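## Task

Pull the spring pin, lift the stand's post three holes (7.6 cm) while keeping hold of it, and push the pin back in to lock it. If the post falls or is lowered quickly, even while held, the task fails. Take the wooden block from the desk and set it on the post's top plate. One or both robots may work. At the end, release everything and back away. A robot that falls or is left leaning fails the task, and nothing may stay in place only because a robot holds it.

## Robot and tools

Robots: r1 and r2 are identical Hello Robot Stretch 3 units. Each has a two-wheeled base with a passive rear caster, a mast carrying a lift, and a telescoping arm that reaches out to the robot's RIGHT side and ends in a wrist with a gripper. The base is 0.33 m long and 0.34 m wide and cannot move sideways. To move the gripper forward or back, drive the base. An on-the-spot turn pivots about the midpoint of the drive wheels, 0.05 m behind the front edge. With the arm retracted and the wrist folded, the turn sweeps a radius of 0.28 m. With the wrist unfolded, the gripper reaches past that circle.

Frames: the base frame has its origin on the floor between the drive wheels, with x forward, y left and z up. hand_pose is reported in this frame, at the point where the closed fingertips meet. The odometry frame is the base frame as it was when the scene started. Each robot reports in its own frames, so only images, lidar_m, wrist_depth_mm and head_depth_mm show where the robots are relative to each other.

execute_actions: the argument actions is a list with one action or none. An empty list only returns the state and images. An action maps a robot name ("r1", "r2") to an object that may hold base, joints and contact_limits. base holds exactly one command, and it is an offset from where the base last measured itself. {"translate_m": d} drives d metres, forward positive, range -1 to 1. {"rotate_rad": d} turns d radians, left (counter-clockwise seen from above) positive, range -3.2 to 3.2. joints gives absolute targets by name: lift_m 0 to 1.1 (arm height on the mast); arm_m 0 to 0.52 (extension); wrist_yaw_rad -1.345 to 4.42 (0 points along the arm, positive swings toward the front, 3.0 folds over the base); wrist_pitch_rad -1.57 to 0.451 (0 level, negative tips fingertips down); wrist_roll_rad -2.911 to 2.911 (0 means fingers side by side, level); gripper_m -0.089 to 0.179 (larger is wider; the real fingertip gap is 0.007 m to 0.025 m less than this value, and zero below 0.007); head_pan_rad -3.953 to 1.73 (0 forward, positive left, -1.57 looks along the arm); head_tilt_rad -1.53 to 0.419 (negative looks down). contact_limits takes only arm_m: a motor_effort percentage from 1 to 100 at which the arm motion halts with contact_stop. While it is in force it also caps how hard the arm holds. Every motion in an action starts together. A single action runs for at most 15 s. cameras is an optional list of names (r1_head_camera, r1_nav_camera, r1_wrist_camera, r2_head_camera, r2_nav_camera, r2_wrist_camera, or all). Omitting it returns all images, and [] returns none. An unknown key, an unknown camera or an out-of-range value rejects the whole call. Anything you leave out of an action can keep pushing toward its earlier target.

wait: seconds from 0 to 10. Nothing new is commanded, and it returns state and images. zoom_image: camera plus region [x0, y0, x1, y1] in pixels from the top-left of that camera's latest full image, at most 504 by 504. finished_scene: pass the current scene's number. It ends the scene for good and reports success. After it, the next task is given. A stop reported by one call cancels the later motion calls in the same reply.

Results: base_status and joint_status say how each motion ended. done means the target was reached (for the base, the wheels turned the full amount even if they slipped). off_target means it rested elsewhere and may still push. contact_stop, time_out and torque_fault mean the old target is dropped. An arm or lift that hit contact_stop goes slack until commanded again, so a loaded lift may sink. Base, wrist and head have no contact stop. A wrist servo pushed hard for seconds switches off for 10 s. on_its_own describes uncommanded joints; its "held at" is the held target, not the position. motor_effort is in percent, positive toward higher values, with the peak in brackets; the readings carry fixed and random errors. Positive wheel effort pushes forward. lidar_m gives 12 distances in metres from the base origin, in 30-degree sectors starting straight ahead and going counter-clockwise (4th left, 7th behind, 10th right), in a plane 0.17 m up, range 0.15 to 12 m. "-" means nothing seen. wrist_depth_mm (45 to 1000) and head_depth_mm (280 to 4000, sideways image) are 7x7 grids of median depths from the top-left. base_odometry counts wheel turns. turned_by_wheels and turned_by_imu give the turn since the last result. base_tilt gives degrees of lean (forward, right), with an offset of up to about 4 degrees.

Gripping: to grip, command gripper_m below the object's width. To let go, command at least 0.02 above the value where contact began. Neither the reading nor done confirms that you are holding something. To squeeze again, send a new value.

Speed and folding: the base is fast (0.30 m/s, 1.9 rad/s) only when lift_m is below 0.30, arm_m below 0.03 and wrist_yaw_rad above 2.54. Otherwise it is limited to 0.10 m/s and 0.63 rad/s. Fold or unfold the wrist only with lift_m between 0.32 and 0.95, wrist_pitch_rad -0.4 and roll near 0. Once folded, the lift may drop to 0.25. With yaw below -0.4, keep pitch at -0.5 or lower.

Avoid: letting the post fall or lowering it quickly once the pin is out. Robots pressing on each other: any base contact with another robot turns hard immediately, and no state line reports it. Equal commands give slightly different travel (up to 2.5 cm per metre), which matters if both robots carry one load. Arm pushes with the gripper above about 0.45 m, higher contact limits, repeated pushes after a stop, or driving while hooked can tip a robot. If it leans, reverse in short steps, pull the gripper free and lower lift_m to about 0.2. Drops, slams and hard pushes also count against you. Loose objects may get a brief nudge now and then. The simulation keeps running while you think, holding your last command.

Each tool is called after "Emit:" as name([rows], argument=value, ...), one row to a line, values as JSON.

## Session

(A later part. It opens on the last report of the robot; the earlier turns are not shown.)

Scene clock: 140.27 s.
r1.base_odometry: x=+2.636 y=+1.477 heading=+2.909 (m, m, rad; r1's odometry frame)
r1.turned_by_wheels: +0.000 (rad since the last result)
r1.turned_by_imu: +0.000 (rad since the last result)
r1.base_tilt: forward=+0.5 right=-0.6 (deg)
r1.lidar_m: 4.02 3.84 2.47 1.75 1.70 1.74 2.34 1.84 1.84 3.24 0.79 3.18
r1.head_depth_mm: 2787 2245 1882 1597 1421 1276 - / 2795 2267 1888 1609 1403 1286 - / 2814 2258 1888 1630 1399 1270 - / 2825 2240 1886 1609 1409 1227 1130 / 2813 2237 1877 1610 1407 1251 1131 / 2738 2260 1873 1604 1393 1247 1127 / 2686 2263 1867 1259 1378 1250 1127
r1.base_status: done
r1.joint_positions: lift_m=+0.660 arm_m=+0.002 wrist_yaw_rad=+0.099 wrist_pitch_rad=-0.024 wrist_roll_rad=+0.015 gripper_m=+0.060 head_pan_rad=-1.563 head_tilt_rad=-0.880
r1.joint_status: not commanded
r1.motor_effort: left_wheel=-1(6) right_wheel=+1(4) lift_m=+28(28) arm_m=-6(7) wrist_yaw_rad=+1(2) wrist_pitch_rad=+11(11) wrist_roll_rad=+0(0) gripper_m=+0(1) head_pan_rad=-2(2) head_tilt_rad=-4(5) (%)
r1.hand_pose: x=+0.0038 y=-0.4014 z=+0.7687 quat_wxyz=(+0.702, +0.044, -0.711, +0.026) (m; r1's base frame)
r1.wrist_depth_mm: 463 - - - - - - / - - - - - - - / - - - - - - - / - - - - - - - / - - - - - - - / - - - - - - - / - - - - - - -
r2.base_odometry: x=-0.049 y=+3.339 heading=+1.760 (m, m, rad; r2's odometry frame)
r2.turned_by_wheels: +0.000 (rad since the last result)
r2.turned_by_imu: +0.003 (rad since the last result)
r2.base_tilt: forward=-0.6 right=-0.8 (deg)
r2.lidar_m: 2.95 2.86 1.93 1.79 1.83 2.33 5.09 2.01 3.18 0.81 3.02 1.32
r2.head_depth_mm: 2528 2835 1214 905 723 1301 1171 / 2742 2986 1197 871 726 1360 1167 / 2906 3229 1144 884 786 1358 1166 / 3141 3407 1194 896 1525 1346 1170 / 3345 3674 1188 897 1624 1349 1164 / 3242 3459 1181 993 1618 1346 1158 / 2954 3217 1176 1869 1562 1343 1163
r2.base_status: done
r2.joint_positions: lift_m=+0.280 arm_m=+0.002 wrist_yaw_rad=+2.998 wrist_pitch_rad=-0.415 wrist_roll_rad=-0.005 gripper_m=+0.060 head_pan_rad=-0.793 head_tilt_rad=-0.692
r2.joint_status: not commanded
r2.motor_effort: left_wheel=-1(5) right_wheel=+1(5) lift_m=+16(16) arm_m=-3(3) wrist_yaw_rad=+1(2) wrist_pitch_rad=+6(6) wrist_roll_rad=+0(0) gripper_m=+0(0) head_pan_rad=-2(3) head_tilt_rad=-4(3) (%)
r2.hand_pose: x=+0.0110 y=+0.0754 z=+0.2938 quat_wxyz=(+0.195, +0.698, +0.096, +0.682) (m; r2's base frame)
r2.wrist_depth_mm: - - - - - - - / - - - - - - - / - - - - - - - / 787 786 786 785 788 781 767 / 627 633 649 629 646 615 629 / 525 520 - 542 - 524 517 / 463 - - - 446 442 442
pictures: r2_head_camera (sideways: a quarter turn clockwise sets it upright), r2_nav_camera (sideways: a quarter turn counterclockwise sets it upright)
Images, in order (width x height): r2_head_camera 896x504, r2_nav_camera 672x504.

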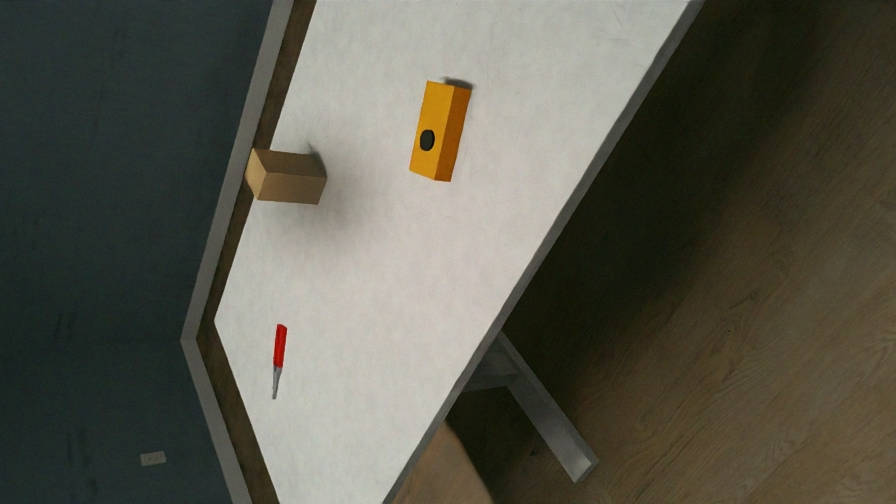

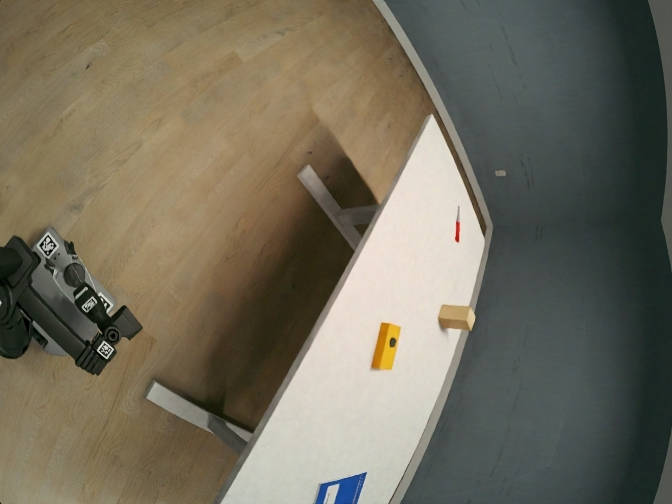

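Emit:
execute_actions([
  {"r2":{"base":{"translate_m":0.6},"joints":{"head_pan_rad":-1.57,"head_tilt_rad":-0.7}}},
], cameras=[])

Emit:
execute_actions([
  {"r2":{"joints":{"lift_m":0.88,"gripper_m":0.1}}},
], cameras=[])

Emit:
execute_actions([
  {"r2":{"joints":{"wrist_yaw_rad":0,"arm_m":0.25}}},
], cameras=["r2_wrist_camera","r2_head_camera"])

Scene clock: 147.93 s.
r1.base_odometry: x=+2.636 y=+1.477 heading=+2.909 (m, m, rad; r1's odometry frame)
r1.turned_by_wheels: +0.000 (rad since the last result)
r1.turned_by_imu: +0.001 (rad since the last result)
r1.base_tilt: forward=+0.5 right=-0.6 (deg)
r1.lidar_m: 4.01 3.83 2.47 1.75 1.70 1.74 2.34 1.84 1.84 3.25 0.79 3.21
r1.head_depth_mm: 2807 2250 1883 1615 1407 1272 - / 2820 2257 1881 1606 1408 1278 - / 2807 2254 1879 1627 1403 1271 - / 2843 2250 1873 1603 1395 1231 1131 / 2795 2256 1881 1602 1414 1251 1124 / 2772 2250 1891 1614 1397 1252 1126 / 2713 2245 1888 1253 1373 1252 1128
r1.base_status: not commanded
r1.joint_positions: lift_m=+0.660 arm_m=+0.002 wrist_yaw_rad=+0.099 wrist_pitch_rad=-0.024 wrist_roll_rad=+0.015 gripper_m=+0.060 head_pan_rad=-1.563 head_tilt_rad=-0.880
r1.joint_status: not commanded
r1.motor_effort: left_wheel=-1(1) right_wheel=+0(0) lift_m=+27(27) arm_m=-8(7) wrist_yaw_rad=+1(2) wrist_pitch_rad=+11(11) wrist_roll_rad=+0(0) gripper_m=+0(1) head_pan_rad=-2(1) head_tilt_rad=-5(5) (%)
r1.hand_pose: x=+0.0038 y=-0.4014 z=+0.7687 quat_wxyz=(+0.702, +0.044, -0.711, +0.026) (m; r1's base frame)
r1.wrist_depth_mm: 465 - - - - - - / - - - - - - - / - - - - - - - / - - - - - - - / - - - - - - - / - - - - - - - / - - - - - - -
r2.base_odometry: x=-0.162 y=+3.928 heading=+1.760 (m, m, rad; r2's odometry frame)
r2.turned_by_wheels: +0.000 (rad since the last result)
r2.turned_by_imu: +0.003 (rad since the last result)
r2.base_tilt: forward=-0.5 right=-0.8 (deg)
r2.lidar_m: 2.36 2.40 1.99 1.86 1.89 2.41 2.58 2.59 1.06 2.91 0.88 2.53
r2.head_depth_mm: 2529 2838 1207 906 723 1323 1164 / 2494 2814 1204 900 723 1336 1170 / 2469 2792 1193 897 721 1325 1167 / 2468 2753 1189 895 719 1323 1161 / 2429 2733 1129 895 716 1289 1157 / 2412 2682 1176 885 715 1290 1158 / 2358 2664 1175 884 713 1281 1159
r2.base_status: done
r2.joint_positions: lift_m=+0.280 arm_m=+0.002 wrist_yaw_rad=+2.998 wrist_pitch_rad=-0.415 wrist_roll_rad=-0.005 gripper_m=+0.060 head_pan_rad=-1.563 head_tilt_rad=-0.692
r2.joint_status: all done
r2.motor_effort: left_wheel=-2(5) right_wheel=+1(6) lift_m=+16(16) arm_m=-3(3) wrist_yaw_rad=+2(2) wrist_pitch_rad=+6(6) wrist_roll_rad=+0(0) gripper_m=+0(1) head_pan_rad=-3(27) head_tilt_rad=-3(4) (%)
r2.hand_pose: x=+0.0109 y=+0.0754 z=+0.2938 quat_wxyz=(+0.195, +0.698, +0.096, +0.682) (m; r2's base frame)
r2.wrist_depth_mm: - - - - - - - / - - - - - - - / - - - - - - - / 800 795 779 781 797 781 775 / 635 627 648 623 645 627 628 / 533 520 - 543 - 523 522 / 460 - - - 450 448 445
pictures: none
No camera images: the call's "cameras" was empty. Leave "cameras" out to get every camera's image.

Scene clock: 154.23 s.
r1.base_odometry: x=+2.636 y=+1.477 heading=+2.909 (m, m, rad; r1's odometry frame)
r1.turned_by_wheels: +0.000 (rad since the last result)
r1.turned_by_imu: +0.001 (rad since the last result)
r1.base_tilt: forward=+0.4 right=-0.7 (deg)
r1.lidar_m: 4.00 3.83 2.47 1.75 1.70 1.74 2.34 1.83 1.84 3.24 0.79 3.19
r1.head_depth_mm: 2829 2250 1886 1604 1404 1269 - / 2831 2286 1879 1620 1402 1283 - / 2835 2261 1873 1624 1417 1273 - / 2790 2255 1877 1609 1407 1227 1126 / 2809 2256 1878 1607 1405 1252 1128 / 2771 2255 1881 1605 1391 1251 1129 / 2701 2261 1882 1254 1371 1246 1128
r1.base_status: not commanded
r1.joint_positions: lift_m=+0.660 arm_m=+0.002 wrist_yaw_rad=+0.099 wrist_pitch_rad=-0.024 wrist_roll_rad=+0.015 gripper_m=+0.060 head_pan_rad=-1.563 head_tilt_rad=-0.880
r1.joint_status: not commanded
r1.motor_effort: left_wheel=-1(1) right_wheel=+0(1) lift_m=+28(27) arm_m=-6(7) wrist_yaw_rad=+0(1) wrist_pitch_rad=+11(11) wrist_roll_rad=+0(0) gripper_m=+1(0) head_pan_rad=-1(2) head_tilt_rad=-5(5) (%)
r1.hand_pose: x=+0.0038 y=-0.4014 z=+0.7687 quat_wxyz=(+0.702, +0.044, -0.711, +0.026) (m; r1's base frame)
r1.wrist_depth_mm: 468 - - - - - - / - - - - - - - / - - - - - - - / - - - - - - - / - - - - - - - / - - - - - - - / - - - - - - -
r2.base_odometry: x=-0.162 y=+3.928 heading=+1.760 (m, m, rad; r2's odometry frame)
r2.turned_by_wheels: +0.000 (rad since the last result)
r2.turned_by_imu: +0.001 (rad since the last result)
r2.base_tilt: forward=-0.6 right=-0.8 (deg)
r2.lidar_m: 2.36 2.39 1.99 1.86 1.89 2.41 2.59 2.59 1.07 2.91 0.87 2.52
r2.head_depth_mm: 2512 2839 1207 904 724 - - / 2519 2815 1195 900 723 - - / 2459 2756 1192 902 719 1390 - / 2422 2744 1196 893 720 650 - / 2418 2697 1129 892 717 - 1089 / 2405 2673 1183 893 713 1288 1128 / 2400 2650 1174 887 712 1285 1161
r2.base_status: not commanded
r2.joint_positions: lift_m=+0.880 arm_m=+0.002 wrist_yaw_rad=+2.998 wrist_pitch_rad=-0.415 wrist_roll_rad=-0.005 gripper_m=+0.100 head_pan_rad=-1.563 head_tilt_rad=-0.692
r2.joint_status: all done
r2.motor_effort: left_wheel=-2(2) right_wheel=+1(1) lift_m=+28(30) arm_m=-3(3) wrist_yaw_rad=+2(2) wrist_pitch_rad=+6(6) wrist_roll_rad=+0(0) gripper_m=+0(80) head_pan_rad=-3(3) head_tilt_rad=-3(3) (%)
r2.hand_pose: x=+0.0109 y=+0.0754 z=+0.8930 quat_wxyz=(+0.195, +0.698, +0.096, +0.682) (m; r2's base frame)
r2.wrist_depth_mm: - - - - - - - / - - - - - - - / - - - - - - - / - - - - - - - / - - - - - - - / - - - - - - - / - - - - - - -
pictures: none
No camera images: the call's "cameras" was empty. Leave "cameras" out to get every camera's image.

Scene clock: 157.30 s.
r1.base_odometry: x=+2.636 y=+1.477 heading=+2.909 (m, m, rad; r1's odometry frame)
r1.turned_by_wheels: +0.000 (rad since the last result)
r1.turned_by_imu: +0.000 (rad since the last result)
r1.base_tilt: forward=+0.4 right=-0.6 (deg)
r1.lidar_m: 4.02 3.83 2.46 1.74 1.70 1.74 2.34 1.83 1.84 3.24 0.79 3.19
r1.head_depth_mm: 2809 2252 1870 1615 1405 1272 - / 2846 2259 1871 1611 1410 1283 - / 2819 2254 1878 1628 1408 1272 - / 2847 2256 1874 1604 1400 1236 1126 / 2809 2246 1894 1608 1404 1258 1130 / 2813 2257 1884 1618 1388 1254 1130 / 2695 2254 1885 1253 1366 1248 1126
r1.base_status: not commanded
r1.joint_positions: lift_m=+0.660 arm_m=+0.002 wrist_yaw_rad=+0.099 wrist_pitch_rad=-0.024 wrist_roll_rad=+0.015 gripper_m=+0.060 head_pan_rad=-1.563 head_tilt_rad=-0.880
r1.joint_status: not commanded
r1.motor_effort: left_wheel=-1(1) right_wheel=+0(1) lift_m=+28(28) arm_m=-7(7) wrist_yaw_rad=+2(0) wrist_pitch_rad=+11(11) wrist_roll_rad=-1(0) gripper_m=-1(0) head_pan_rad=-2(2) head_tilt_rad=-6(4) (%)
r1.hand_pose: x=+0.0038 y=-0.4014 z=+0.7687 quat_wxyz=(+0.702, +0.044, -0.711, +0.026) (m; r1's base frame)
r1.wrist_depth_mm: 466 - - - - - - / - - - - - - - / - - - - - - - / - - - - - - - / - - - - - - - / - - - - - - - / - - - - - - -
r2.base_odometry: x=-0.162 y=+3.928 heading=+1.760 (m, m, rad; r2's odometry frame)
r2.turned_by_wheels: +0.000 (rad since the last result)
r2.turned_by_imu: +0.000 (rad since the last result)
r2.base_tilt: forward=-0.4 right=-0.9 (deg)
r2.lidar_m: 2.36 2.39 2.00 1.86 1.88 2.40 2.58 2.59 1.06 2.91 0.88 2.53
r2.head_depth_mm: 2545 2861 1213 - - 1302 1173 / 2500 2805 2978 - 719 1333 1168 / 2460 2773 2996 - 721 1325 1161 / 2465 2720 2810 - 717 1320 1166 / 2431 2729 1127 891 716 1286 1158 / 2406 2692 1178 893 715 1287 1155 / 2388 2663 1181 885 713 1289 1155
r2.base_status: not commanded
r2.joint_positions: lift_m=+0.880 arm_m=+0.250 wrist_yaw_rad=+0.003 wrist_pitch_rad=-0.415 wrist_roll_rad=-0.005 gripper_m=+0.100 head_pan_rad=-1.563 head_tilt_rad=-0.692
r2.joint_status: all done
r2.motor_effort: left_wheel=-2(1) right_wheel=+1(1) lift_m=+28(28) arm_m=+3(4) wrist_yaw_rad=-4(4) wrist_pitch_rad=+6(6) wrist_roll_rad=+0(0) gripper_m=+0(0) head_pan_rad=-3(3) head_tilt_rad=-4(4) (%)
r2.hand_pose: x=-0.0209 y=-0.6195 z=+0.8930 quat_wxyz=(+0.694, +0.147, -0.690, -0.145) (m; r2's base frame)
r2.wrist_depth_mm: - - - - - - - / - - - - - - - / - - 500 729 726 741 714 / 552 554 495 553 537 547 540 / 444 446 455 440 456 443 440 / 365 375 368 366 366 365 363 / 316 306 315 316 316 284 288
pictures: r2_head_camera (sideways: a quarter turn clockwise sets it upright), r2_wrist_camera
Images, in order (width x height): r2_head_camera 896x504, r2_wrist_camera 644x364.

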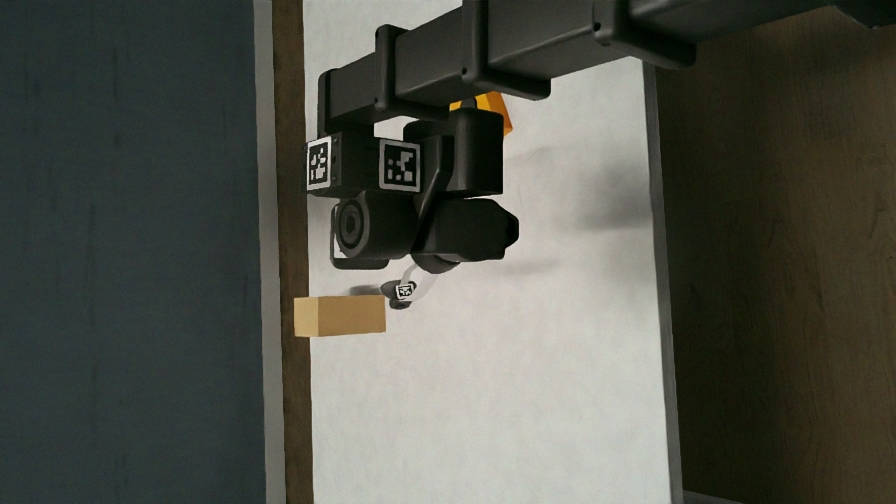

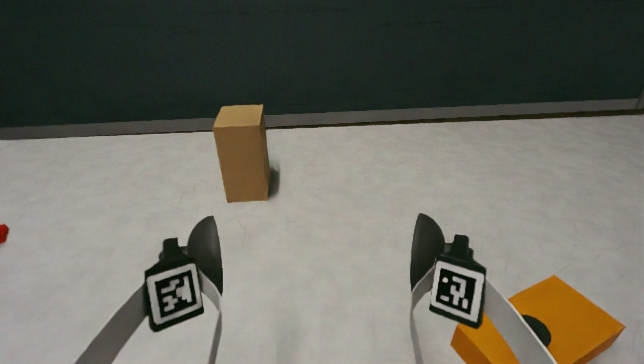

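Emit:
execute_actions([
  {"r2":{"base":{"rotate_rad":-0.6},"joints":{"arm_m":0.1,"lift_m":0.82,"wrist_pitch_rad":-0.2}}},
], cameras=[])

Emit:
execute_actions([
  {"r2":{"base":{"translate_m":0.2}}},
], cameras=[])

Emit:
execute_actions([
  {"r2":{"base":{"rotate_rad":0.6}}},
], cameras=[])

Emit:
execute_actions([
  {"r2":{"base":{"translate_m":-0.05},"joints":{"arm_m":0.3,"lift_m":0.73}}},
], cameras=["r2_wrist_camera","r2_head_camera"])

Scene clock: 167.13 s.
r1.base_odometry: x=+2.636 y=+1.477 heading=+2.909 (m, m, rad; r1's odometry frame)
r1.turned_by_wheels: +0.000 (rad since the last result)
r1.turned_by_imu: +0.001 (rad since the last result)
r1.base_tilt: forward=+0.5 right=-0.7 (deg)
r1.lidar_m: 4.01 3.82 2.46 1.75 1.70 1.74 2.34 1.83 1.84 3.26 0.79 3.19
r1.head_depth_mm: 2792 2261 1886 1615 1411 1265 - / 2840 2256 1873 1621 1417 1281 - / 2824 2248 1880 1633 1412 1270 - / 2825 2255 1878 1605 1412 1228 1123 / 2795 2276 1886 1612 1407 1246 1125 / 2762 2260 1864 1608 1387 1248 1129 / 2701 2261 1890 1255 1369 1249 1127
r1.base_status: not commanded
r1.joint_positions: lift_m=+0.660 arm_m=+0.002 wrist_yaw_rad=+0.099 wrist_pitch_rad=-0.024 wrist_roll_rad=+0.015 gripper_m=+0.060 head_pan_rad=-1.563 head_tilt_rad=-0.880
r1.joint_status: not commanded
r1.motor_effort: left_wheel=-1(1) right_wheel=+0(0) lift_m=+27(27) arm_m=-6(7) wrist_yaw_rad=+1(1) wrist_pitch_rad=+10(11) wrist_roll_rad=+0(1) gripper_m=+0(1) head_pan_rad=-2(2) head_tilt_rad=-5(5) (%)
r1.hand_pose: x=+0.0038 y=-0.4014 z=+0.7687 quat_wxyz=(+0.702, +0.044, -0.711, +0.026) (m; r1's base frame)
r1.wrist_depth_mm: 461 - - - - - - / - - - - - - - / - - - - - - - / - - - - - - - / - - - - - - - / - - - - - - - / - - - - - - -
r2.base_odometry: x=-0.162 y=+3.928 heading=+1.160 (m, m, rad; r2's odometry frame)
r2.turned_by_wheels: -0.600 (rad since the last result)
r2.turned_by_imu: -0.611 (rad since the last result)
r2.base_tilt: forward=-0.4 right=-0.8 (deg)
r2.lidar_m: 2.62 2.35 2.36 2.06 1.86 1.87 2.27 4.36 2.58 1.06 2.91 0.87
r2.head_depth_mm: - - 2632 1860 1744 - - / 3879 - 2691 972 - - 1152 / 3486 3746 1167 916 - - 1169 / 3195 3472 1175 896 - 1341 1161 / 2946 3267 1186 896 736 1355 1161 / 2803 3087 1176 844 716 1306 1159 / 2592 2827 1179 885 711 641 1155
r2.base_status: done
r2.joint_positions: lift_m=+0.820 arm_m=+0.100 wrist_yaw_rad=+0.001 wrist_pitch_rad=-0.221 wrist_roll_rad=-0.005 gripper_m=+0.100 head_pan_rad=-1.563 head_tilt_rad=-0.692
r2.joint_status: all done
r2.motor_effort: left_wheel=+1(4) right_wheel=-1(5) lift_m=+16(23) arm_m=-3(4) wrist_yaw_rad=-2(4) wrist_pitch_rad=+8(8) wrist_roll_rad=+0(0) gripper_m=+0(0) head_pan_rad=-2(2) head_tilt_rad=-3(4) (%)
r2.hand_pose: x=-0.0212 y=-0.4899 z=+0.8793 quat_wxyz=(+0.705, +0.079, -0.701, -0.078) (m; r2's base frame)
r2.wrist_depth_mm: - - - - - - - / - - - - - - - / - - - - - - - / 709 706 709 702 706 - - / 508 503 531 504 529 559 - / 361 364 389 391 386 - - / 320 307 318 317 - - -
pictures: none
No camera images: the call's "cameras" was empty. Leave "cameras" out to get every camera's image.

Scene clock: 170.63 s.
r1.base_odometry: x=+2.636 y=+1.477 heading=+2.909 (m, m, rad; r1's odometry frame)
r1.turned_by_wheels: +0.000 (rad since the last result)
r1.turned_by_imu: +0.001 (rad since the last result)
r1.base_tilt: forward=+0.5 right=-0.7 (deg)
r1.lidar_m: 4.02 3.83 2.47 1.75 1.69 1.74 2.35 1.83 1.84 3.23 0.79 3.21
r1.head_depth_mm: 2796 2238 1865 1598 1412 1273 - / 2835 2266 1881 1609 1411 1279 - / 2827 2259 1877 1624 1410 1262 - / 2821 2248 1868 1616 1406 1230 1126 / 2821 2262 1868 1607 1408 1251 1130 / 2779 2262 1885 1605 1395 1250 1122 / 2697 2243 1881 1255 1378 1255 1129
r1.base_status: not commanded
r1.joint_positions: lift_m=+0.660 arm_m=+0.002 wrist_yaw_rad=+0.099 wrist_pitch_rad=-0.024 wrist_roll_rad=+0.015 gripper_m=+0.060 head_pan_rad=-1.563 head_tilt_rad=-0.880
r1.joint_status: not commanded
r1.motor_effort: left_wheel=-1(1) right_wheel=+0(1) lift_m=+28(27) arm_m=-6(7) wrist_yaw_rad=+1(3) wrist_pitch_rad=+11(11) wrist_roll_rad=+0(0) gripper_m=+1(0) head_pan_rad=-2(2) head_tilt_rad=-5(5) (%)
r1.hand_pose: x=+0.0038 y=-0.4014 z=+0.7687 quat_wxyz=(+0.702, +0.044, -0.711, +0.026) (m; r1's base frame)
r1.wrist_depth_mm: 466 - - - - - - / - - - - - - - / - - - - - - - / - - - - - - - / - - - - - - - / - - - - - - - / - - - - - - -
r2.base_odometry: x=-0.082 y=+4.111 heading=+1.160 (m, m, rad; r2's odometry frame)
r2.turned_by_wheels: +0.000 (rad since the last result)
r2.turned_by_imu: +0.001 (rad since the last result)
r2.base_tilt: forward=-0.5 right=-0.9 (deg)
r2.lidar_m: 2.44 2.20 2.22 2.21 1.99 1.99 2.44 4.71 1.10 1.13 2.78 0.69
r2.head_depth_mm: - - 1210 905 1640 - - / 3691 3911 1188 900 - - 1152 / 3390 3712 1191 914 - - 1161 / 3123 3370 1191 895 - 638 1161 / 2834 3145 1185 894 717 612 1164 / 2649 2909 1171 887 714 599 1113 / 2450 2701 2645 885 713 596 532
r2.base_status: done
r2.joint_positions: lift_m=+0.820 arm_m=+0.100 wrist_yaw_rad=+0.001 wrist_pitch_rad=-0.221 wrist_roll_rad=-0.005 gripper_m=+0.100 head_pan_rad=-1.563 head_tilt_rad=-0.692
r2.joint_status: not commanded
r2.motor_effort: left_wheel=+1(5) right_wheel=-1(3) lift_m=+16(16) arm_m=-3(3) wrist_yaw_rad=-2(2) wrist_pitch_rad=+8(8) wrist_roll_rad=+0(0) gripper_m=+0(0) head_pan_rad=-1(4) head_tilt_rad=-4(4) (%)
r2.hand_pose: x=-0.0212 y=-0.4899 z=+0.8793 quat_wxyz=(+0.705, +0.079, -0.701, -0.078) (m; r2's base frame)
r2.wrist_depth_mm: - - - - - - - / - - - - - - - / - - - - - - - / - 723 702 714 698 677 - / 509 506 533 497 529 496 497 / 391 400 362 373 385 385 402 / 320 310 316 315 317 317 -
pictures: none
No camera images: the call's "cameras" was empty. Leave "cameras" out to get every camera's image.

Scene clock: 172.70 s.
r1.base_odometry: x=+2.636 y=+1.477 heading=+2.909 (m, m, rad; r1's odometry frame)
r1.turned_by_wheels: +0.000 (rad since the last result)
r1.turned_by_imu: +0.000 (rad since the last result)
r1.base_tilt: forward=+0.4 right=-0.7 (deg)
r1.lidar_m: 4.00 3.83 2.46 1.75 1.70 1.75 2.34 1.84 1.84 3.25 0.79 3.20
r1.head_depth_mm: 2813 2251 1877 1612 1409 1277 - / 2787 2273 1877 1612 1405 1285 - / 2830 2230 1883 1628 1404 1272 - / 2823 2244 1872 1608 1416 1233 1131 / 2825 2261 1888 1605 1403 1249 1127 / 2795 2252 1875 1600 1390 1252 1126 / 2688 2264 1882 1258 1366 1258 1128
r1.base_status: not commanded
r1.joint_positions: lift_m=+0.660 arm_m=+0.002 wrist_yaw_rad=+0.099 wrist_pitch_rad=-0.024 wrist_roll_rad=+0.015 gripper_m=+0.060 head_pan_rad=-1.563 head_tilt_rad=-0.880
r1.joint_status: not commanded
r1.motor_effort: left_wheel=-1(1) right_wheel=+0(1) lift_m=+28(27) arm_m=-7(7) wrist_yaw_rad=+3(1) wrist_pitch_rad=+11(11) wrist_roll_rad=+0(0) gripper_m=+0(1) head_pan_rad=-2(2) head_tilt_rad=-5(5) (%)
r1.hand_pose: x=+0.0038 y=-0.4014 z=+0.7687 quat_wxyz=(+0.702, +0.044, -0.711, +0.026) (m; r1's base frame)
r1.wrist_depth_mm: 461 - - - - - - / - - - - - - - / - - - - - - - / - - - - - - - / - - - - - - - / - - - - - - - / - - - - - - -
r2.base_odometry: x=-0.082 y=+4.111 heading=+1.760 (m, m, rad; r2's odometry frame)
r2.turned_by_wheels: +0.600 (rad since the last result)
r2.turned_by_imu: +0.612 (rad since the last result)
r2.base_tilt: forward=-0.6 right=-0.8 (deg)
r2.lidar_m: 2.21 2.23 2.13 1.99 2.02 2.58 2.72 1.10 2.99 2.78 0.69 2.36
r2.head_depth_mm: 2420 2715 2707 903 766 - - / 2376 2681 2708 902 - - 1152 / 2363 2649 2651 897 - - 1150 / 2364 2626 2703 897 - 592 1119 / 2329 2592 2662 893 715 599 1112 / 2294 2534 2639 894 716 597 1119 / 2290 2551 2658 884 713 596 1082
r2.base_status: done
r2.joint_positions: lift_m=+0.820 arm_m=+0.100 wrist_yaw_rad=+0.001 wrist_pitch_rad=-0.221 wrist_roll_rad=-0.005 gripper_m=+0.100 head_pan_rad=-1.563 head_tilt_rad=-0.692
r2.joint_status: not commanded
r2.motor_effort: left_wheel=-2(4) right_wheel=+2(3) lift_m=+16(16) arm_m=-3(3) wrist_yaw_rad=-1(2) wrist_pitch_rad=+8(8) wrist_roll_rad=+0(0) gripper_m=+1(0) head_pan_rad=-2(3) head_tilt_rad=-4(3) (%)
r2.hand_pose: x=-0.0212 y=-0.4899 z=+0.8793 quat_wxyz=(+0.705, +0.079, -0.701, -0.078) (m; r2's base frame)
r2.wrist_depth_mm: - - - - - - - / - - - - - - - / - - - - - - - / - 722 717 608 705 707 690 / 501 501 533 495 511 500 489 / 385 399 390 392 387 386 386 / 320 306 318 319 317 317 314
pictures: none
No camera images: the call's "cameras" was empty. Leave "cameras" out to get every camera's image.

Scene clock: 175.40 s.
r1.base_odometry: x=+2.636 y=+1.477 heading=+2.909 (m, m, rad; r1's odometry frame)
r1.turned_by_wheels: +0.000 (rad since the last result)
r1.turned_by_imu: +0.000 (rad since the last result)
r1.base_tilt: forward=+0.4 right=-0.7 (deg)
r1.lidar_m: 3.99 3.84 2.46 1.75 1.70 1.74 2.34 1.83 1.83 3.23 0.79 3.19
r1.head_depth_mm: 2823 2249 1875 1610 1412 1268 - / 2779 2240 1864 1615 1407 1282 - / 2805 2252 1883 1618 1407 1273 - / 2810 2255 1887 1620 1407 1232 1122 / 2810 2257 1870 1614 1401 1249 1129 / 2778 2280 1883 1604 1389 1254 1130 / 2719 2262 1880 1258 1367 1251 1126
r1.base_status: not commanded
r1.joint_positions: lift_m=+0.660 arm_m=+0.002 wrist_yaw_rad=+0.099 wrist_pitch_rad=-0.024 wrist_roll_rad=+0.015 gripper_m=+0.060 head_pan_rad=-1.563 head_tilt_rad=-0.880
r1.joint_status: not commanded
r1.motor_effort: left_wheel=-1(1) right_wheel=+1(0) lift_m=+28(27) arm_m=-7(7) wrist_yaw_rad=+0(2) wrist_pitch_rad=+11(11) wrist_roll_rad=+0(0) gripper_m=+1(0) head_pan_rad=-2(2) head_tilt_rad=-5(5) (%)
r1.hand_pose: x=+0.0038 y=-0.4014 z=+0.7687 quat_wxyz=(+0.702, +0.044, -0.711, +0.026) (m; r1's base frame)
r1.wrist_depth_mm: 459 - - - - - - / - - - - - - - / - - - - - - - / - - - - - - - / - - - - - - - / - - - - - - - / - - - - - - -
r2.base_odometry: x=-0.072 y=+4.062 heading=+1.760 (m, m, rad; r2's odometry frame)
r2.turned_by_wheels: +0.000 (rad since the last result)
r2.turned_by_imu: +0.000 (rad since the last result)
r2.base_tilt: forward=-0.5 right=-0.8 (deg)
r2.lidar_m: 2.25 2.29 2.13 1.98 2.02 2.57 2.66 1.07 2.99 2.78 0.72 2.42
r2.head_depth_mm: 2423 2712 2705 906 721 618 - / 2402 2687 2692 936 - - 1131 / 2357 2657 2694 970 682 600 1143 / 2345 2633 2663 909 701 599 1130 / 2309 2602 2664 894 716 598 1116 / 2311 2581 2606 887 714 598 1110 / 2291 2546 2636 884 712 595 1099
r2.base_status: done
r2.joint_positions: lift_m=+0.730 arm_m=+0.300 wrist_yaw_rad=+0.001 wrist_pitch_rad=-0.221 wrist_roll_rad=-0.005 gripper_m=+0.100 head_pan_rad=-1.563 head_tilt_rad=-0.692
r2.joint_status: all done
r2.motor_effort: left_wheel=+0(5) right_wheel=+1(3) lift_m=+16(13) arm_m=+3(2) wrist_yaw_rad=-2(3) wrist_pitch_rad=+8(8) wrist_roll_rad=+0(0) gripper_m=+0(0) head_pan_rad=-2(4) head_tilt_rad=-4(3) (%)
r2.hand_pose: x=-0.0212 y=-0.6895 z=+0.7895 quat_wxyz=(+0.705, +0.079, -0.701, -0.078) (m; r2's base frame)
r2.wrist_depth_mm: - - - - - - - / - - - - - - - / - - - 252 - - - / 456 451 455 263 442 447 438 / 323 322 341 280 335 317 314 / 250 254 249 246 247 247 246 / 203 196 203 202 203 201 202
pictures: r2_head_camera (sideways: a quarter turn clockwise sets it upright), r2_wrist_camera
Images, in order (width x height): r2_head_camera 896x504, r2_wrist_camera 644x364.

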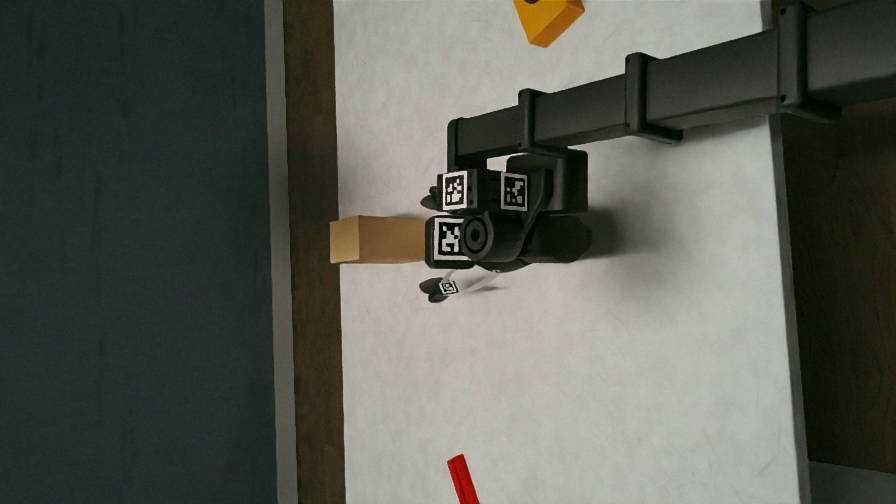

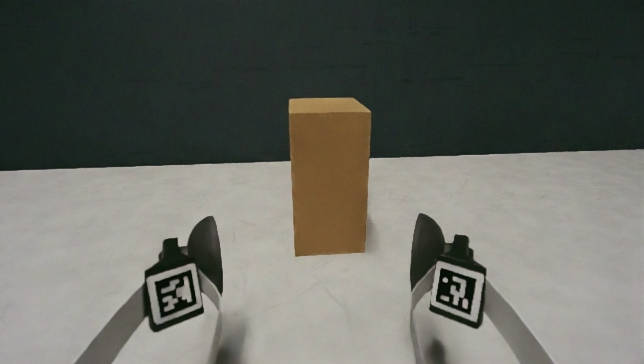

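Emit:
execute_actions([
  {"r2":{"base":{"translate_m":-0.01},"joints":{"arm_m":0.44,"lift_m":0.72}}},
], cameras=["r2_wrist_camera"])

Emit:
execute_actions([
  {"r2":{"joints":{"gripper_m":0.01}}},
], cameras=[])

Emit:
execute_actions([
  {"r2":{"joints":{"lift_m":0.78}}},
], cameras=["r2_wrist_camera","r2_head_camera"])

Scene clock: 180.70 s.
r1.base_odometry: x=+2.636 y=+1.477 heading=+2.909 (m, m, rad; r1's odometry frame)
r1.turned_by_wheels: +0.000 (rad since the last result)
r1.turned_by_imu: +0.001 (rad since the last result)
r1.base_tilt: forward=+0.6 right=-0.7 (deg)
r1.lidar_m: 4.01 3.81 2.46 1.75 1.70 1.74 2.34 1.83 1.84 3.25 0.79 3.20
r1.head_depth_mm: 2812 2250 1872 1609 1402 1271 - / 2832 2283 1905 1613 1405 1282 - / 2798 2274 1880 1616 1405 1277 - / 2832 2265 1870 1608 1410 1229 1128 / 2855 2241 1864 1603 1421 1252 1122 / 2745 2258 1867 1615 1388 1259 1131 / 2668 2274 1883 1254 1366 1252 1130
r1.base_status: not commanded
r1.joint_positions: lift_m=+0.660 arm_m=+0.002 wrist_yaw_rad=+0.099 wrist_pitch_rad=-0.024 wrist_roll_rad=+0.015 gripper_m=+0.060 head_pan_rad=-1.563 head_tilt_rad=-0.880
r1.joint_status: not commanded
r1.motor_effort: left_wheel=-1(1) right_wheel=+1(0) lift_m=+28(28) arm_m=-6(7) wrist_yaw_rad=-1(2) wrist_pitch_rad=+11(11) wrist_roll_rad=-1(0) gripper_m=+1(0) head_pan_rad=-2(1) head_tilt_rad=-4(5) (%)
r1.hand_pose: x=+0.0038 y=-0.4014 z=+0.7687 quat_wxyz=(+0.702, +0.044, -0.711, +0.026) (m; r1's base frame)
r1.wrist_depth_mm: 465 - - - - - - / - - - - - - - / - - - - - - - / - - - - - - - / - - - - - - - / - - - - - - - / - - - - - - -
r2.base_odometry: x=-0.071 y=+4.052 heading=+1.759 (m, m, rad; r2's odometry frame)
r2.turned_by_wheels: +0.000 (rad since the last result)
r2.turned_by_imu: +0.000 (rad since the last result)
r2.base_tilt: forward=-0.5 right=-0.8 (deg)
r2.lidar_m: 2.26 2.30 2.13 1.98 2.01 2.57 2.66 1.06 3.00 2.79 0.72 2.43
r2.head_depth_mm: 2418 2720 2677 904 711 616 - / 2386 2735 2693 937 - - 1137 / 2374 2674 2761 - 722 601 1145 / 2362 2634 2743 834 718 600 1137 / 2326 2563 2678 891 715 598 1119 / 2286 2561 2631 891 716 597 1119 / 2271 2575 2648 886 711 596 1107
r2.base_status: done
r2.joint_positions: lift_m=+0.720 arm_m=+0.440 wrist_yaw_rad=+0.001 wrist_pitch_rad=-0.221 wrist_roll_rad=-0.005 gripper_m=+0.100 head_pan_rad=-1.563 head_tilt_rad=-0.692
r2.joint_status: all done
r2.motor_effort: left_wheel=-1(4) right_wheel=+1(1) lift_m=+16(17) arm_m=+3(4) wrist_yaw_rad=-2(2) wrist_pitch_rad=+8(8) wrist_roll_rad=+0(0) gripper_m=+0(1) head_pan_rad=-3(1) head_tilt_rad=-4(4) (%)
r2.hand_pose: x=-0.0212 y=-0.8295 z=+0.7795 quat_wxyz=(+0.705, +0.079, -0.701, -0.078) (m; r2's base frame)
r2.wrist_depth_mm: - - - - - - - / - - - - - - - / - - - 139 - - - / - - 109 110 357 415 418 / 301 299 115 117 122 298 293 / 233 239 124 125 130 230 229 / 190 183 177 134 178 188 188
pictures: r2_wrist_camera
Images, in order (width x height): r2_wrist_camera 644x364.

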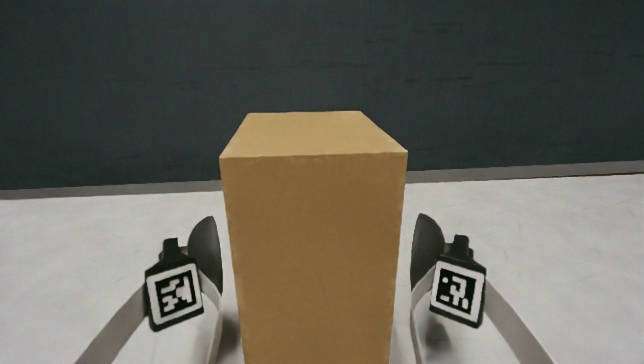

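Scene clock: 182.10 s.
r1.base_odometry: x=+2.636 y=+1.477 heading=+2.909 (m, m, rad; r1's odometry frame)
r1.turned_by_wheels: +0.000 (rad since the last result)
r1.turned_by_imu: +0.000 (rad since the last result)
r1.base_tilt: forward=+0.5 right=-0.6 (deg)
r1.lidar_m: 4.01 3.84 2.46 1.75 1.70 1.74 2.34 1.83 1.84 3.25 0.78 3.22
r1.head_depth_mm: 2818 2249 1870 1608 1400 1272 - / 2806 2243 1889 1599 1406 1278 - / 2809 2270 1874 1635 1410 1268 - / 2831 2247 1885 1595 1409 1233 1129 / 2826 2257 1877 1620 1404 1256 1129 / 2774 2248 1879 1617 1391 1257 1126 / 2704 2249 1877 1255 1375 1252 1124
r1.base_status: not commanded
r1.joint_positions: lift_m=+0.660 arm_m=+0.002 wrist_yaw_rad=+0.099 wrist_pitch_rad=-0.024 wrist_roll_rad=+0.015 gripper_m=+0.060 head_pan_rad=-1.563 head_tilt_rad=-0.880
r1.joint_status: not commanded
r1.motor_effort: left_wheel=-1(1) right_wheel=+1(1) lift_m=+27(28) arm_m=-7(7) wrist_yaw_rad=+1(1) wrist_pitch_rad=+11(11) wrist_roll_rad=+0(0) gripper_m=+1(1) head_pan_rad=-2(2) head_tilt_rad=-6(5) (%)
r1.hand_pose: x=+0.0038 y=-0.4014 z=+0.7687 quat_wxyz=(+0.702, +0.044, -0.711, +0.026) (m; r1's base frame)
r1.wrist_depth_mm: 462 - - - - - - / - - - - - - - / - - - - - - - / - - - - - - - / - - - - - - - / - - - - - - - / - - - - - - -
r2.base_odometry: x=-0.071 y=+4.052 heading=+1.759 (m, m, rad; r2's odometry frame)
r2.turned_by_wheels: +0.000 (rad since the last result)
r2.turned_by_imu: +0.000 (rad since the last result)
r2.base_tilt: forward=-0.5 right=-0.8 (deg)
r2.lidar_m: 2.26 2.30 2.13 1.98 2.01 2.57 2.66 1.06 2.99 2.79 0.72 2.43
r2.head_depth_mm: 2432 2733 2716 903 713 619 - / 2400 2723 2702 930 - - 1135 / 2368 2656 2764 - 720 602 1140 / 2326 2608 2696 836 720 599 1139 / 2332 2595 2662 890 716 597 1116 / 2318 2569 2595 886 714 596 1115 / 2302 2533 2648 888 711 595 1103
r2.base_status: not commanded
r2.joint_positions: lift_m=+0.720 arm_m=+0.440 wrist_yaw_rad=+0.000 wrist_pitch_rad=-0.221 wrist_roll_rad=-0.005 gripper_m=+0.011 head_pan_rad=-1.563 head_tilt_rad=-0.692
r2.joint_status: all done
r2.motor_effort: left_wheel=-2(1) right_wheel=+1(2) lift_m=+16(16) arm_m=+3(3) wrist_yaw_rad=+0(2) wrist_pitch_rad=+8(8) wrist_roll_rad=+0(0) gripper_m=-21(97) head_pan_rad=-3(1) head_tilt_rad=-4(3) (%)
r2.hand_pose: x=-0.0215 y=-0.8295 z=+0.7795 quat_wxyz=(+0.705, +0.078, -0.701, -0.078) (m; r2's base frame)
r2.wrist_depth_mm: - - - - - - - / - - - - - - - / - - - 139 - - - / - - 361 112 358 418 413 / 302 301 117 119 128 296 293 / 232 233 122 128 133 229 229 / 189 189 182 137 181 188 187
pictures: none
No camera images: the call's "cameras" was empty. Leave "cameras" out to get every camera's image.

Scene clock: 183.47 s.
r1.base_odometry: x=+2.636 y=+1.477 heading=+2.909 (m, m, rad; r1's odometry frame)
r1.turned_by_wheels: +0.000 (rad since the last result)
r1.turned_by_imu: +0.000 (rad since the last result)
r1.base_tilt: forward=+0.4 right=-0.6 (deg)
r1.lidar_m: 4.00 3.85 2.47 1.75 1.70 1.75 2.34 1.84 1.84 3.24 0.79 3.21
r1.head_depth_mm: 2785 2270 1883 1604 1413 1272 - / 2841 2262 1872 1613 1407 1283 - / 2802 2257 1878 1627 1412 1270 - / 2809 2254 1887 1622 1406 1238 1124 / 2849 2238 1879 1613 1406 1252 1129 / 2797 2261 1892 1616 1398 1248 1127 / 2695 2248 1881 1257 1372 1246 1126
r1.base_status: not commanded
r1.joint_positions: lift_m=+0.660 arm_m=+0.002 wrist_yaw_rad=+0.099 wrist_pitch_rad=-0.024 wrist_roll_rad=+0.015 gripper_m=+0.060 head_pan_rad=-1.563 head_tilt_rad=-0.880
r1.joint_status: not commanded
r1.motor_effort: left_wheel=-1(1) right_wheel=+1(0) lift_m=+26(28) arm_m=-6(6) wrist_yaw_rad=+1(2) wrist_pitch_rad=+11(11) wrist_roll_rad=+0(0) gripper_m=-1(0) head_pan_rad=-2(2) head_tilt_rad=-6(4) (%)
r1.hand_pose: x=+0.0038 y=-0.4014 z=+0.7687 quat_wxyz=(+0.702, +0.044, -0.711, +0.026) (m; r1's base frame)
r1.wrist_depth_mm: 458 - - - - - - / - - - - - - - / - - - - - - - / - - - - - - - / - - - - - - - / - - - - - - - / - - - - - - -
r2.base_odometry: x=-0.071 y=+4.052 heading=+1.759 (m, m, rad; r2's odometry frame)
r2.turned_by_wheels: +0.000 (rad since the last result)
r2.turned_by_imu: +0.000 (rad since the last result)
r2.base_tilt: forward=-0.5 right=-0.9 (deg)
r2.lidar_m: 2.26 2.29 2.12 1.98 2.02 2.57 2.66 1.06 3.00 2.79 0.72 2.43
r2.head_depth_mm: 2427 2702 2737 908 719 - - / 2406 2712 2694 934 - 603 1142 / 2373 2670 2868 852 720 601 1137 / 2330 2635 2788 866 720 600 1143 / 2329 2599 2658 889 718 598 1117 / 2301 2571 2645 887 713 597 1115 / 2277 2520 2631 888 710 595 1106
r2.base_status: not commanded
r2.joint_positions: lift_m=+0.780 arm_m=+0.440 wrist_yaw_rad=+0.000 wrist_pitch_rad=-0.245 wrist_roll_rad=-0.005 gripper_m=+0.014 head_pan_rad=-1.563 head_tilt_rad=-0.692
r2.joint_status: all done
r2.motor_effort: left_wheel=-2(1) right_wheel=+1(2) lift_m=+29(29) arm_m=+3(3) wrist_yaw_rad=-1(0) wrist_pitch_rad=+17(18) wrist_roll_rad=+0(0) gripper_m=-21(22) head_pan_rad=-3(4) head_tilt_rad=-4(4) (%)
r2.hand_pose: x=-0.0215 y=-0.8275 z=+0.8328 quat_wxyz=(+0.704, +0.087, -0.700, -0.086) (m; r2's base frame)
r2.wrist_depth_mm: - - - - - - - / - - - - - - - / - - - 147 - - - / - - - 114 - - - / - 396 118 120 129 389 386 / 311 310 122 128 133 306 306 / 257 255 239 136 246 252 251
pictures: r2_head_camera (sideways: a quarter turn clockwise sets it upright), r2_wrist_camera
Images, in order (width x height): r2_head_camera 896x504, r2_wrist_camera 644x364.

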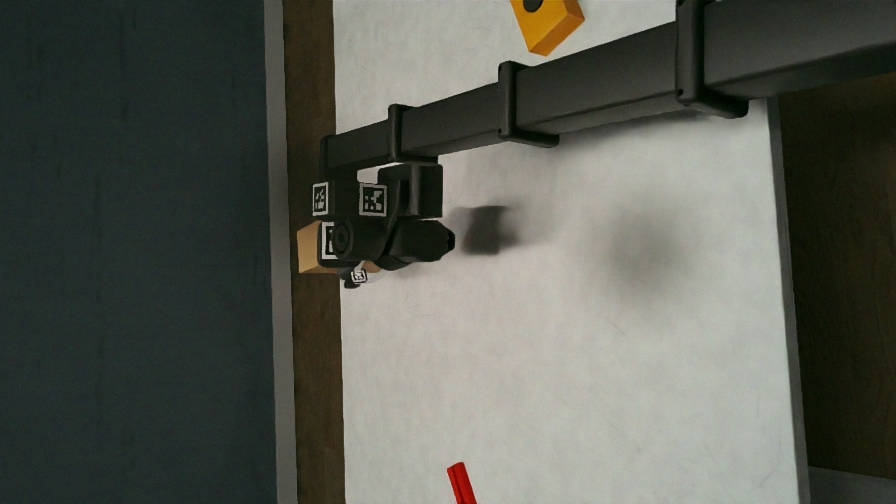

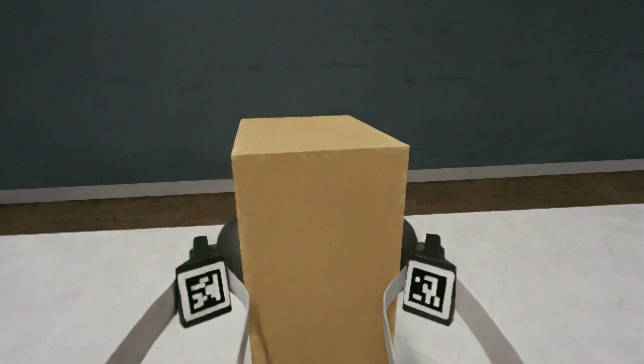

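Emit:
execute_actions([
  {"r2":{"base":{"translate_m":-1},"joints":{"arm_m":0,"lift_m":1.02}}},
], cameras=["r2_nav_camera"])

Emit:
execute_actions([
  {"r2":{"base":{"translate_m":-1},"joints":{"head_pan_rad":-2.2}},"r1":{"joints":{"head_pan_rad":-1.0,"head_tilt_rad":-0.4}}},
], cameras=["r2_nav_camera","r2_head_camera","r1_head_camera"])

Scene clock: 200.63 s.
r1.base_odometry: x=+2.636 y=+1.477 heading=+2.909 (m, m, rad; r1's odometry frame)
r1.turned_by_wheels: +0.000 (rad since the last result)
r1.turned_by_imu: +0.002 (rad since the last result)
r1.base_tilt: forward=+0.5 right=-0.5 (deg)
r1.lidar_m: 4.01 3.82 2.46 1.75 1.70 1.74 2.34 1.83 1.84 3.25 0.79 3.21
r1.head_depth_mm: 2839 2203 1882 1607 1410 1268 - / 2821 2239 1876 1608 1407 1279 - / 2825 2258 1884 1637 1404 1268 - / 2811 2265 1895 1615 1408 1229 1126 / 2831 2242 1878 1607 1404 1257 1124 / 2770 2264 1879 1623 1393 1254 1125 / 2724 2257 1878 1255 1375 1252 1127
r1.base_status: not commanded
r1.joint_positions: lift_m=+0.660 arm_m=+0.002 wrist_yaw_rad=+0.099 wrist_pitch_rad=-0.024 wrist_roll_rad=+0.015 gripper_m=+0.060 head_pan_rad=-1.563 head_tilt_rad=-0.880
r1.joint_status: not commanded
r1.motor_effort: left_wheel=-1(1) right_wheel=+0(0) lift_m=+28(28) arm_m=-7(7) wrist_yaw_rad=+1(2) wrist_pitch_rad=+11(11) wrist_roll_rad=+0(0) gripper_m=+1(1) head_pan_rad=-2(2) head_tilt_rad=-4(5) (%)
r1.hand_pose: x=+0.0038 y=-0.4014 z=+0.7687 quat_wxyz=(+0.702, +0.044, -0.711, +0.026) (m; r1's base frame)
r1.wrist_depth_mm: 464 - - - - - - / - - - - - - - / - - - - - - - / - - - - - - - / - - - - - - - / - - - - - - - / - - - - - - -
r2.base_odometry: x=+0.117 y=+3.070 heading=+1.759 (m, m, rad; r2's odometry frame)
r2.turned_by_wheels: +0.000 (rad since the last result)
r2.turned_by_imu: -0.001 (rad since the last result)
r2.base_tilt: forward=-0.6 right=-0.7 (deg)
r2.lidar_m: 3.26 2.99 2.02 1.88 1.91 2.43 5.37 1.68 3.11 0.71 0.72 1.52
r2.head_depth_mm: 2497 2815 - - - - 1127 / 2486 2797 3022 - - - 1165 / 2459 2779 - - - - 1139 / 2403 2721 384 - 1580 1350 1161 / 2425 2722 2671 892 717 645 1146 / 2363 2680 2633 875 712 641 1153 / 2370 2658 2617 873 712 627 1151
r2.base_status: done
r2.joint_positions: lift_m=+1.020 arm_m=+0.002 wrist_yaw_rad=+0.000 wrist_pitch_rad=-0.245 wrist_roll_rad=-0.005 gripper_m=+0.017 head_pan_rad=-1.563 head_tilt_rad=-0.692
r2.joint_status: all done
joint sent to its limit — the command would take r2.arm_m past its lower limit, so that joint was sent only as far as its limit.
r2.on_its_own: gripper_m is held at +0.016, not at your +0.010, by its stall guard, which is not easing now
r2.motor_effort: left_wheel=-1(4) right_wheel=+0(2) lift_m=+29(30) arm_m=-3(5) wrist_yaw_rad=-1(1) wrist_pitch_rad=+17(17) wrist_roll_rad=+0(0) gripper_m=-19(20) head_pan_rad=-1(2) head_tilt_rad=-3(4) (%)
r2.hand_pose: x=-0.0215 y=-0.3898 z=+1.0726 quat_wxyz=(+0.704, +0.087, -0.700, -0.087) (m; r2's base frame)
r2.wrist_depth_mm: - - - - - - - / - - - - - - - / - - - 147 - - - / - - - 114 - - - / 882 873 118 121 129 - - / 681 690 122 128 133 - - / 557 553 523 136 - - -
pictures: r2_nav_camera (sideways: a quarter turn counterclockwise sets it upright)
Images, in order (width x height): r2_nav_camera 672x504.

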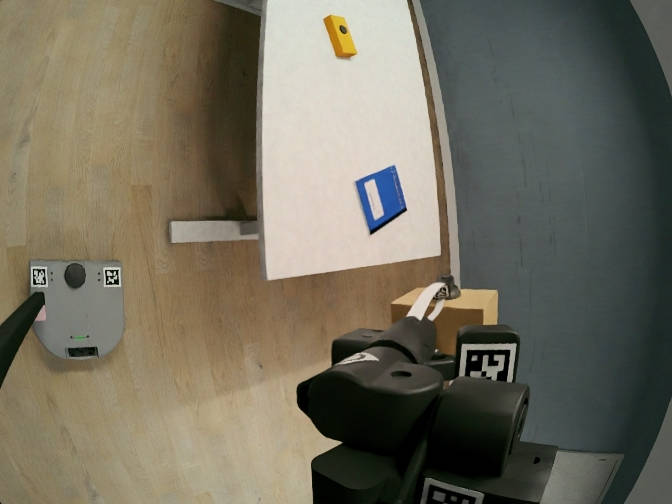

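Scene clock: 211.60 s.
r1.base_odometry: x=+2.636 y=+1.477 heading=+2.909 (m, m, rad; r1's odometry frame)
r1.turned_by_wheels: +0.000 (rad since the last result)
r1.turned_by_imu: +0.002 (rad since the last result)
r1.base_tilt: forward=+0.4 right=-0.7 (deg)
r1.lidar_m: 4.01 3.84 2.46 1.75 1.70 1.74 2.34 1.83 1.83 1.45 0.79 3.19
r1.head_depth_mm: 2576 2769 2997 3120 2220 1583 1413 / 2575 2797 3011 3053 2192 1713 1405 / 2611 2779 2975 885 2035 1665 1369 / 2626 2788 3033 2718 2111 1655 1319 / 2641 2810 3061 3024 2166 1704 1389 / 2635 2847 3064 3006 2142 1689 1391 / 2634 2838 3093 2953 2156 1681 1392
r1.base_status: not commanded
r1.joint_positions: lift_m=+0.660 arm_m=+0.002 wrist_yaw_rad=+0.099 wrist_pitch_rad=-0.024 wrist_roll_rad=+0.015 gripper_m=+0.060 head_pan_rad=-1.007 head_tilt_rad=-0.409
r1.joint_status: all done
r1.motor_effort: left_wheel=-1(1) right_wheel=+0(0) lift_m=+27(28) arm_m=-6(7) wrist_yaw_rad=+2(2) wrist_pitch_rad=+11(11) wrist_roll_rad=+0(0) gripper_m=+1(0) head_pan_rad=+3(24) head_tilt_rad=+4(32) (%)
r1.hand_pose: x=+0.0038 y=-0.4014 z=+0.7687 quat_wxyz=(+0.702, +0.044, -0.711, +0.026) (m; r1's base frame)
r1.wrist_depth_mm: 462 - - - - - - / - - - - - - - / - - - - - - - / - - - - - - - / - - - - - - - / - - - - - - - / - - - - - - -
r2.base_odometry: x=+0.304 y=+2.088 heading=+1.759 (m, m, rad; r2's odometry frame)
r2.turned_by_wheels: +0.000 (rad since the last result)
r2.turned_by_imu: -0.002 (rad since the last result)
r2.base_tilt: forward=-0.5 right=-0.8 (deg)
r2.lidar_m: 2.49 2.83 1.91 1.78 1.80 2.30 4.50 0.81 1.45 2.99 3.05 1.36
r2.head_depth_mm: - - - - - 1330 1170 / - - - - - 1360 1167 / 3757 - - - - 1318 1160 / 3449 3645 - - - 1291 1168 / 3118 3387 - - - - 1161 / 2845 3122 - - - - 1159 / 2631 1379 - - - - 1114
r2.base_status: done
r2.joint_positions: lift_m=+1.020 arm_m=+0.002 wrist_yaw_rad=+0.000 wrist_pitch_rad=-0.245 wrist_roll_rad=-0.005 gripper_m=+0.017 head_pan_rad=-2.193 head_tilt_rad=-0.692
r2.joint_status: all done
r2.on_its_own: gripper_m is held at +0.016, not at your +0.010, by its stall guard, which is not easing now
r2.motor_effort: left_wheel=-1(4) right_wheel=+1(1) lift_m=+29(29) arm_m=-3(3) wrist_yaw_rad=+0(1) wrist_pitch_rad=+17(17) wrist_roll_rad=+0(0) gripper_m=-20(19) head_pan_rad=-1(25) head_tilt_rad=-3(4) (%)
r2.hand_pose: x=-0.0215 y=-0.3898 z=+1.0726 quat_wxyz=(+0.704, +0.087, -0.700, -0.087) (m; r2's base frame)
r2.wrist_depth_mm: - - - - - - - / - - - - - - - / - - - 146 - - - / - - - 114 993 - - / - - 118 120 129 - - / - - 122 128 133 - - / - - - 136 - - -
pictures: r1_head_camera (sideways: a quarter turn clockwise sets it upright), r2_head_camera (sideways: a quarter turn clockwise sets it upright), r2_nav_camera (sideways: a quarter turn counterclockwise sets it upright)
Images, in order (width x height): r1_head_camera 896x504, r2_head_camera 896x504, r2_nav_camera 672x504.

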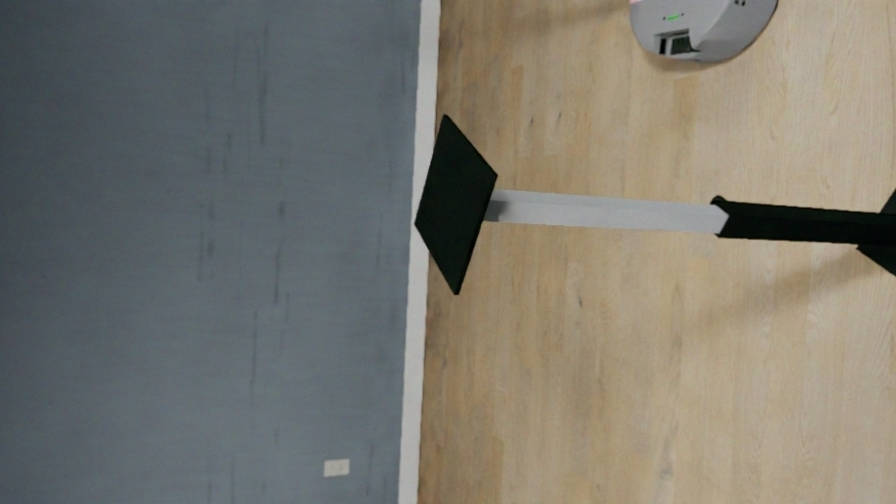

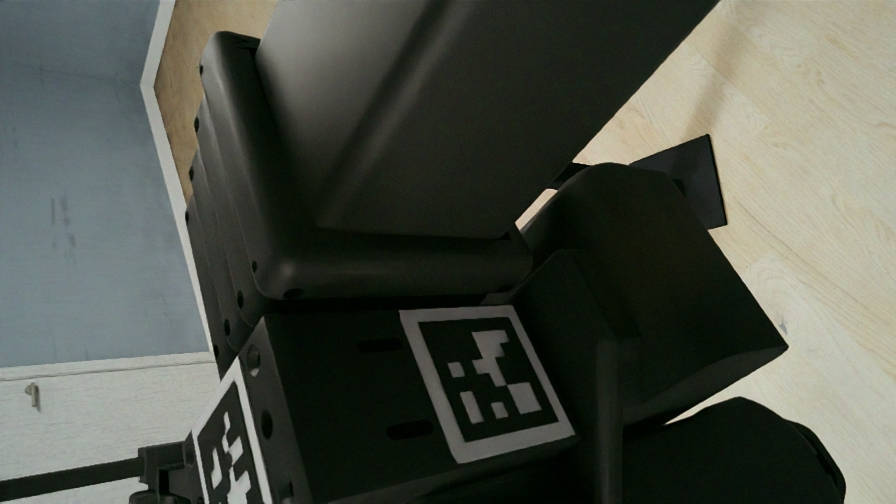

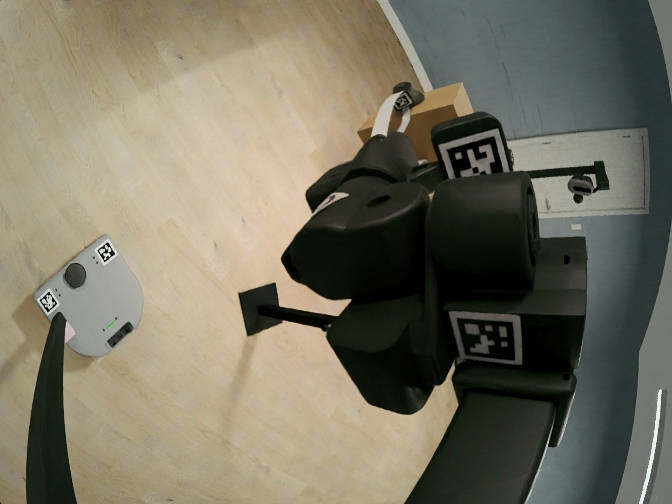

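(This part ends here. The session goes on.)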